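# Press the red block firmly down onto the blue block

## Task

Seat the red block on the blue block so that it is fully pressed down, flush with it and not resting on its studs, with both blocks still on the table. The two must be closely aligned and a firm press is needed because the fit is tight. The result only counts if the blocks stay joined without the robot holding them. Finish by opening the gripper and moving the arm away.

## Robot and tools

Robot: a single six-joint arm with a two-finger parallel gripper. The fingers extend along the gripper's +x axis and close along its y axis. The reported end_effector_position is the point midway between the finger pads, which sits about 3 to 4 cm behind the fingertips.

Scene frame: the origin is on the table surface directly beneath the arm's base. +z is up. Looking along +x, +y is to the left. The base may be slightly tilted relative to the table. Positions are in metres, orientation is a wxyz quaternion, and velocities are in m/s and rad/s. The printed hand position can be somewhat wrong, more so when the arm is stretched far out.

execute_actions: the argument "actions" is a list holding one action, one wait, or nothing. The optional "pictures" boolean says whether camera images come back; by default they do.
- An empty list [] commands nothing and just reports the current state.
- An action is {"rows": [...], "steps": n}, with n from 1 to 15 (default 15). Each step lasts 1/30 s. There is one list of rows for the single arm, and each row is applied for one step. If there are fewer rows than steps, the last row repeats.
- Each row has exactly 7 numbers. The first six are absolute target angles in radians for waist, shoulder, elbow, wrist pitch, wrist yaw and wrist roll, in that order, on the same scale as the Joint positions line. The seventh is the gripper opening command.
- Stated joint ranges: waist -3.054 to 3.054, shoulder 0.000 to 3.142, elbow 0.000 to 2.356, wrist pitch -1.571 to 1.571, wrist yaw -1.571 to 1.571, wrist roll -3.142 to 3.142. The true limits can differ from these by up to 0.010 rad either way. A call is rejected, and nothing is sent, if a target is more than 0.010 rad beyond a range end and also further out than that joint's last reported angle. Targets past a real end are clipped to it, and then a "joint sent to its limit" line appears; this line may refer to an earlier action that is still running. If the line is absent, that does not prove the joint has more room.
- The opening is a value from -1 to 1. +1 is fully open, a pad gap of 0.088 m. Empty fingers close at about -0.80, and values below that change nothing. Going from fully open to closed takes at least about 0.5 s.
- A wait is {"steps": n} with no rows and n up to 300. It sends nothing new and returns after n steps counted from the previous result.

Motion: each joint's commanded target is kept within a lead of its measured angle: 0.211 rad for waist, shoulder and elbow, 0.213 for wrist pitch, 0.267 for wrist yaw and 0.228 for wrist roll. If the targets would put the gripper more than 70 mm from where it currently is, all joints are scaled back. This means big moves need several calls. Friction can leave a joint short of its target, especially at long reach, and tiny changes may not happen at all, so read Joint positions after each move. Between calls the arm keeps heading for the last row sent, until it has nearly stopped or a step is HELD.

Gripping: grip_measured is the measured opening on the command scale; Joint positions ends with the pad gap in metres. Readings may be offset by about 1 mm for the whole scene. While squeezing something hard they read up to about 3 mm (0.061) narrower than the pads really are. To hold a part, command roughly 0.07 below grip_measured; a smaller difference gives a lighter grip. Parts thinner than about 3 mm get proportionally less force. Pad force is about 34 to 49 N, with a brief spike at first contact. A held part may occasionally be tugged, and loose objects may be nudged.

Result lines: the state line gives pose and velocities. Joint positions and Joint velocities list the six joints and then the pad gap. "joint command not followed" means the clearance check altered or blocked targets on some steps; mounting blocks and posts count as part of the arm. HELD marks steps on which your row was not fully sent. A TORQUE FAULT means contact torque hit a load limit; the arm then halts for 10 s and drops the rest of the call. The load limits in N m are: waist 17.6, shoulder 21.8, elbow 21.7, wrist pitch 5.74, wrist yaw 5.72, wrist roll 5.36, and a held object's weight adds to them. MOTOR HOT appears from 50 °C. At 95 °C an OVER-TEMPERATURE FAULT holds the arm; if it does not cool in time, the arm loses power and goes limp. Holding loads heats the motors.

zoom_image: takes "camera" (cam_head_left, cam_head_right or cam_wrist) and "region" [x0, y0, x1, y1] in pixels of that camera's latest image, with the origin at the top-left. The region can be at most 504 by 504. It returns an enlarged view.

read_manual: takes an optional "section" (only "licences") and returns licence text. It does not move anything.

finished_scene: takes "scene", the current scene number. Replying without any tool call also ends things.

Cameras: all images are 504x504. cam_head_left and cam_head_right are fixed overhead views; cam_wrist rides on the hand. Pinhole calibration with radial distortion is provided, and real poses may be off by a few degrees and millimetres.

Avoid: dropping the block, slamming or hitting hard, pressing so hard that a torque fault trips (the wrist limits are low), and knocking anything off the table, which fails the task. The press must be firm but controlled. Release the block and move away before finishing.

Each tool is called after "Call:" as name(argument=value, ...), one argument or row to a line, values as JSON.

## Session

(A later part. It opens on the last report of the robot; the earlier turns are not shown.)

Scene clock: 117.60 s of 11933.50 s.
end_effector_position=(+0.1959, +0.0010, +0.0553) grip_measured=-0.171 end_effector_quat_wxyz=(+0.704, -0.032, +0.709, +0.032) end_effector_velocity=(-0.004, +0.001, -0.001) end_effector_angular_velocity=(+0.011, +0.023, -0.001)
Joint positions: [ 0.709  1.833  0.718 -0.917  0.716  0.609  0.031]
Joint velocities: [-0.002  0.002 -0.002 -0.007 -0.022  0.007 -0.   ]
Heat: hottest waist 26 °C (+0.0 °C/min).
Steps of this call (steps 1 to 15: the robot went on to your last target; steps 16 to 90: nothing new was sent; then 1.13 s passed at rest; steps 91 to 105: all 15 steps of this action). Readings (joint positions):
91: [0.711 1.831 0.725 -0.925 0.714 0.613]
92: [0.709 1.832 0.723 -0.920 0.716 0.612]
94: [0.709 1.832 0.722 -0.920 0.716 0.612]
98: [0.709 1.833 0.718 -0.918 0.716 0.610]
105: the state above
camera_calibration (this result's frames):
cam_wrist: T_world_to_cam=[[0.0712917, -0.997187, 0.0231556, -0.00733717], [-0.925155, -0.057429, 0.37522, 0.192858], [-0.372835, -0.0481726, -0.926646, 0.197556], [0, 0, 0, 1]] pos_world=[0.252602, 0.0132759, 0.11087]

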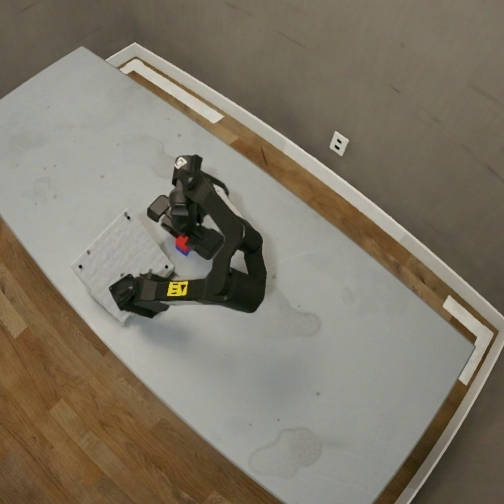

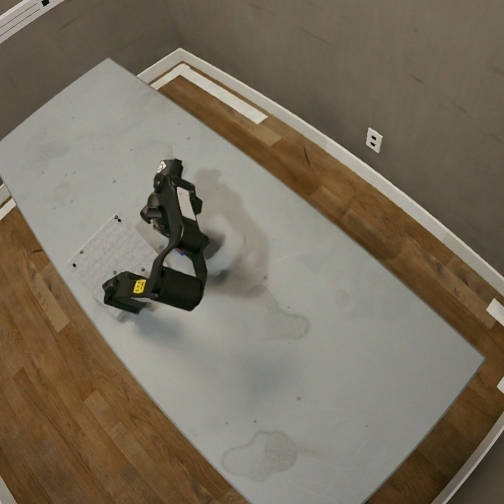

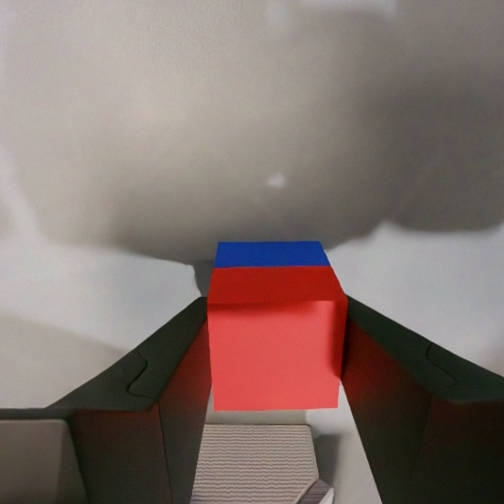

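Flush.

Call:
execute_actions(
  actions=[
    {"rows":[[0.71,1.832,0.722,-0.918,0.716,0.61,-0.3],[0.71,1.832,0.722,-0.918,0.716,0.61,-0.3],[0.71,1.832,0.722,-0.918,0.716,0.61,-0.3],[0.71,1.832,0.722,-0.918,0.716,0.61,0.4]],"steps":12},
  ],
  pictures=false,
)

Call:
execute_actions(
  actions=[
    {"rows":[[0.75,1.82,0.77,-1.0,0.7,0.62,0.4],[0.75,1.82,0.77,-1.0,0.7,0.62,0.4],[0.75,1.82,0.77,-1.0,0.7,0.62,0.4],[0.79,1.8,0.81,-1.08,0.68,0.63,0.4],[0.79,1.8,0.81,-1.08,0.68,0.63,0.4],[0.79,1.8,0.81,-1.08,0.68,0.63,0.4],[0.84,1.78,0.87,-1.2,0.66,0.64,0.4]]},
  ],
)

Call:
finished_scene(
  scene=1,
)

Scene clock: 124.60 s of 11933.50 s.
end_effector_position=(+0.1983, +0.0009, +0.0567) grip_measured=+0.370 end_effector_quat_wxyz=(+0.706, -0.029, +0.707, +0.031) end_effector_velocity=(-0.004, -0.002, -0.000) end_effector_angular_velocity=(-0.005, +0.019, +0.035)
Joint positions: [ 0.708  1.83   0.723 -0.917  0.719  0.609  0.057]
Joint velocities: [-0.002 -0.002 -0.002 -0.022 -0.007 -0.022  0.016]
Heat: hottest waist 26 °C (+0.0 °C/min).
Steps of this call (steps 1 to 15: the robot went on to your last target; steps 16 to 90: nothing new was sent; then 3.60 s passed at rest; steps 91 to 102: all 12 steps of this action). Readings (joint positions):
91: [0.711 1.829 0.722 -0.917 0.717 0.609]
92: [0.715 1.828 0.724 -0.917 0.719 0.609]
94: [0.715 1.828 0.724 -0.917 0.719 0.609]
98: [0.708 1.830 0.723 -0.916 0.719 0.609]
102: the state above

Scene clock: 125.10 s of 11933.50 s.
end_effector_position=(+0.1967, -0.0065, +0.1061) grip_measured=+0.397 end_effector_quat_wxyz=(+0.704, -0.074, +0.703, +0.070) end_effector_velocity=(-0.015, -0.008, +0.000) end_effector_angular_velocity=(-0.023, +0.068, +0.058)
Joint positions: [ 0.835  1.786  0.857 -1.192  0.664  0.637  0.058]
Joint velocities: [ 0.002 -0.002 -0.002 -0.081 -0.037 -0.007 -0.   ]
Heat: hottest waist 26 °C (+0.0 °C/min).
Steps of this call (steps 1 to 15: all 15 steps of this action). Readings (joint positions):
1: [0.711 1.830 0.728 -0.931 0.716 0.611]
2: [0.721 1.830 0.735 -0.956 0.712 0.612]
4: [0.741 1.828 0.752 -0.993 0.703 0.617]
8: [0.798 1.809 0.812 -1.118 0.678 0.630]
15: the state above
camera_calibration (this result's frames):
cam_wrist: T_world_to_cam=[[0.183604, -0.982591, 0.0283569, -0.038677], [-0.915718, -0.160477, 0.368386, 0.172336], [-0.357422, -0.0936042, -0.92924, 0.241461], [0, 0, 0, 1]] pos_world=[0.251216, 0.0122541, 0.161986]

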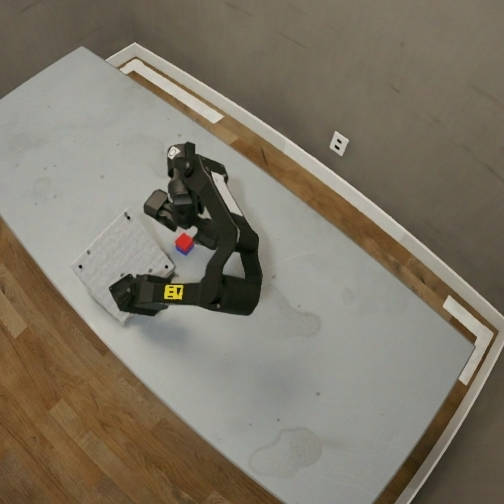

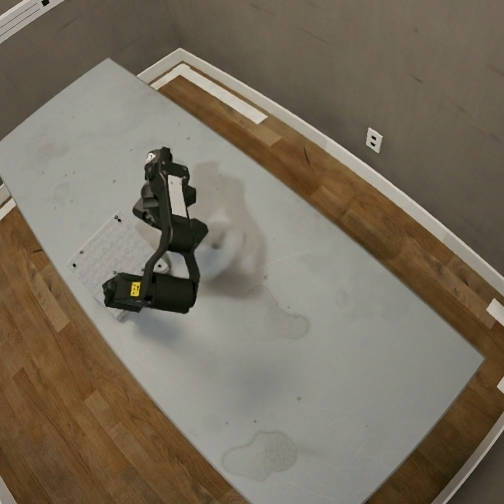

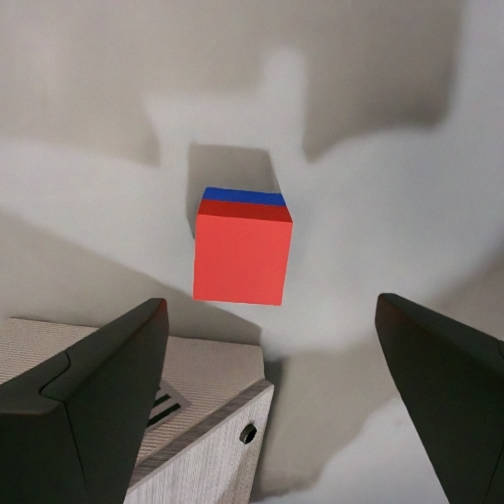

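The scene is finished: the task was done.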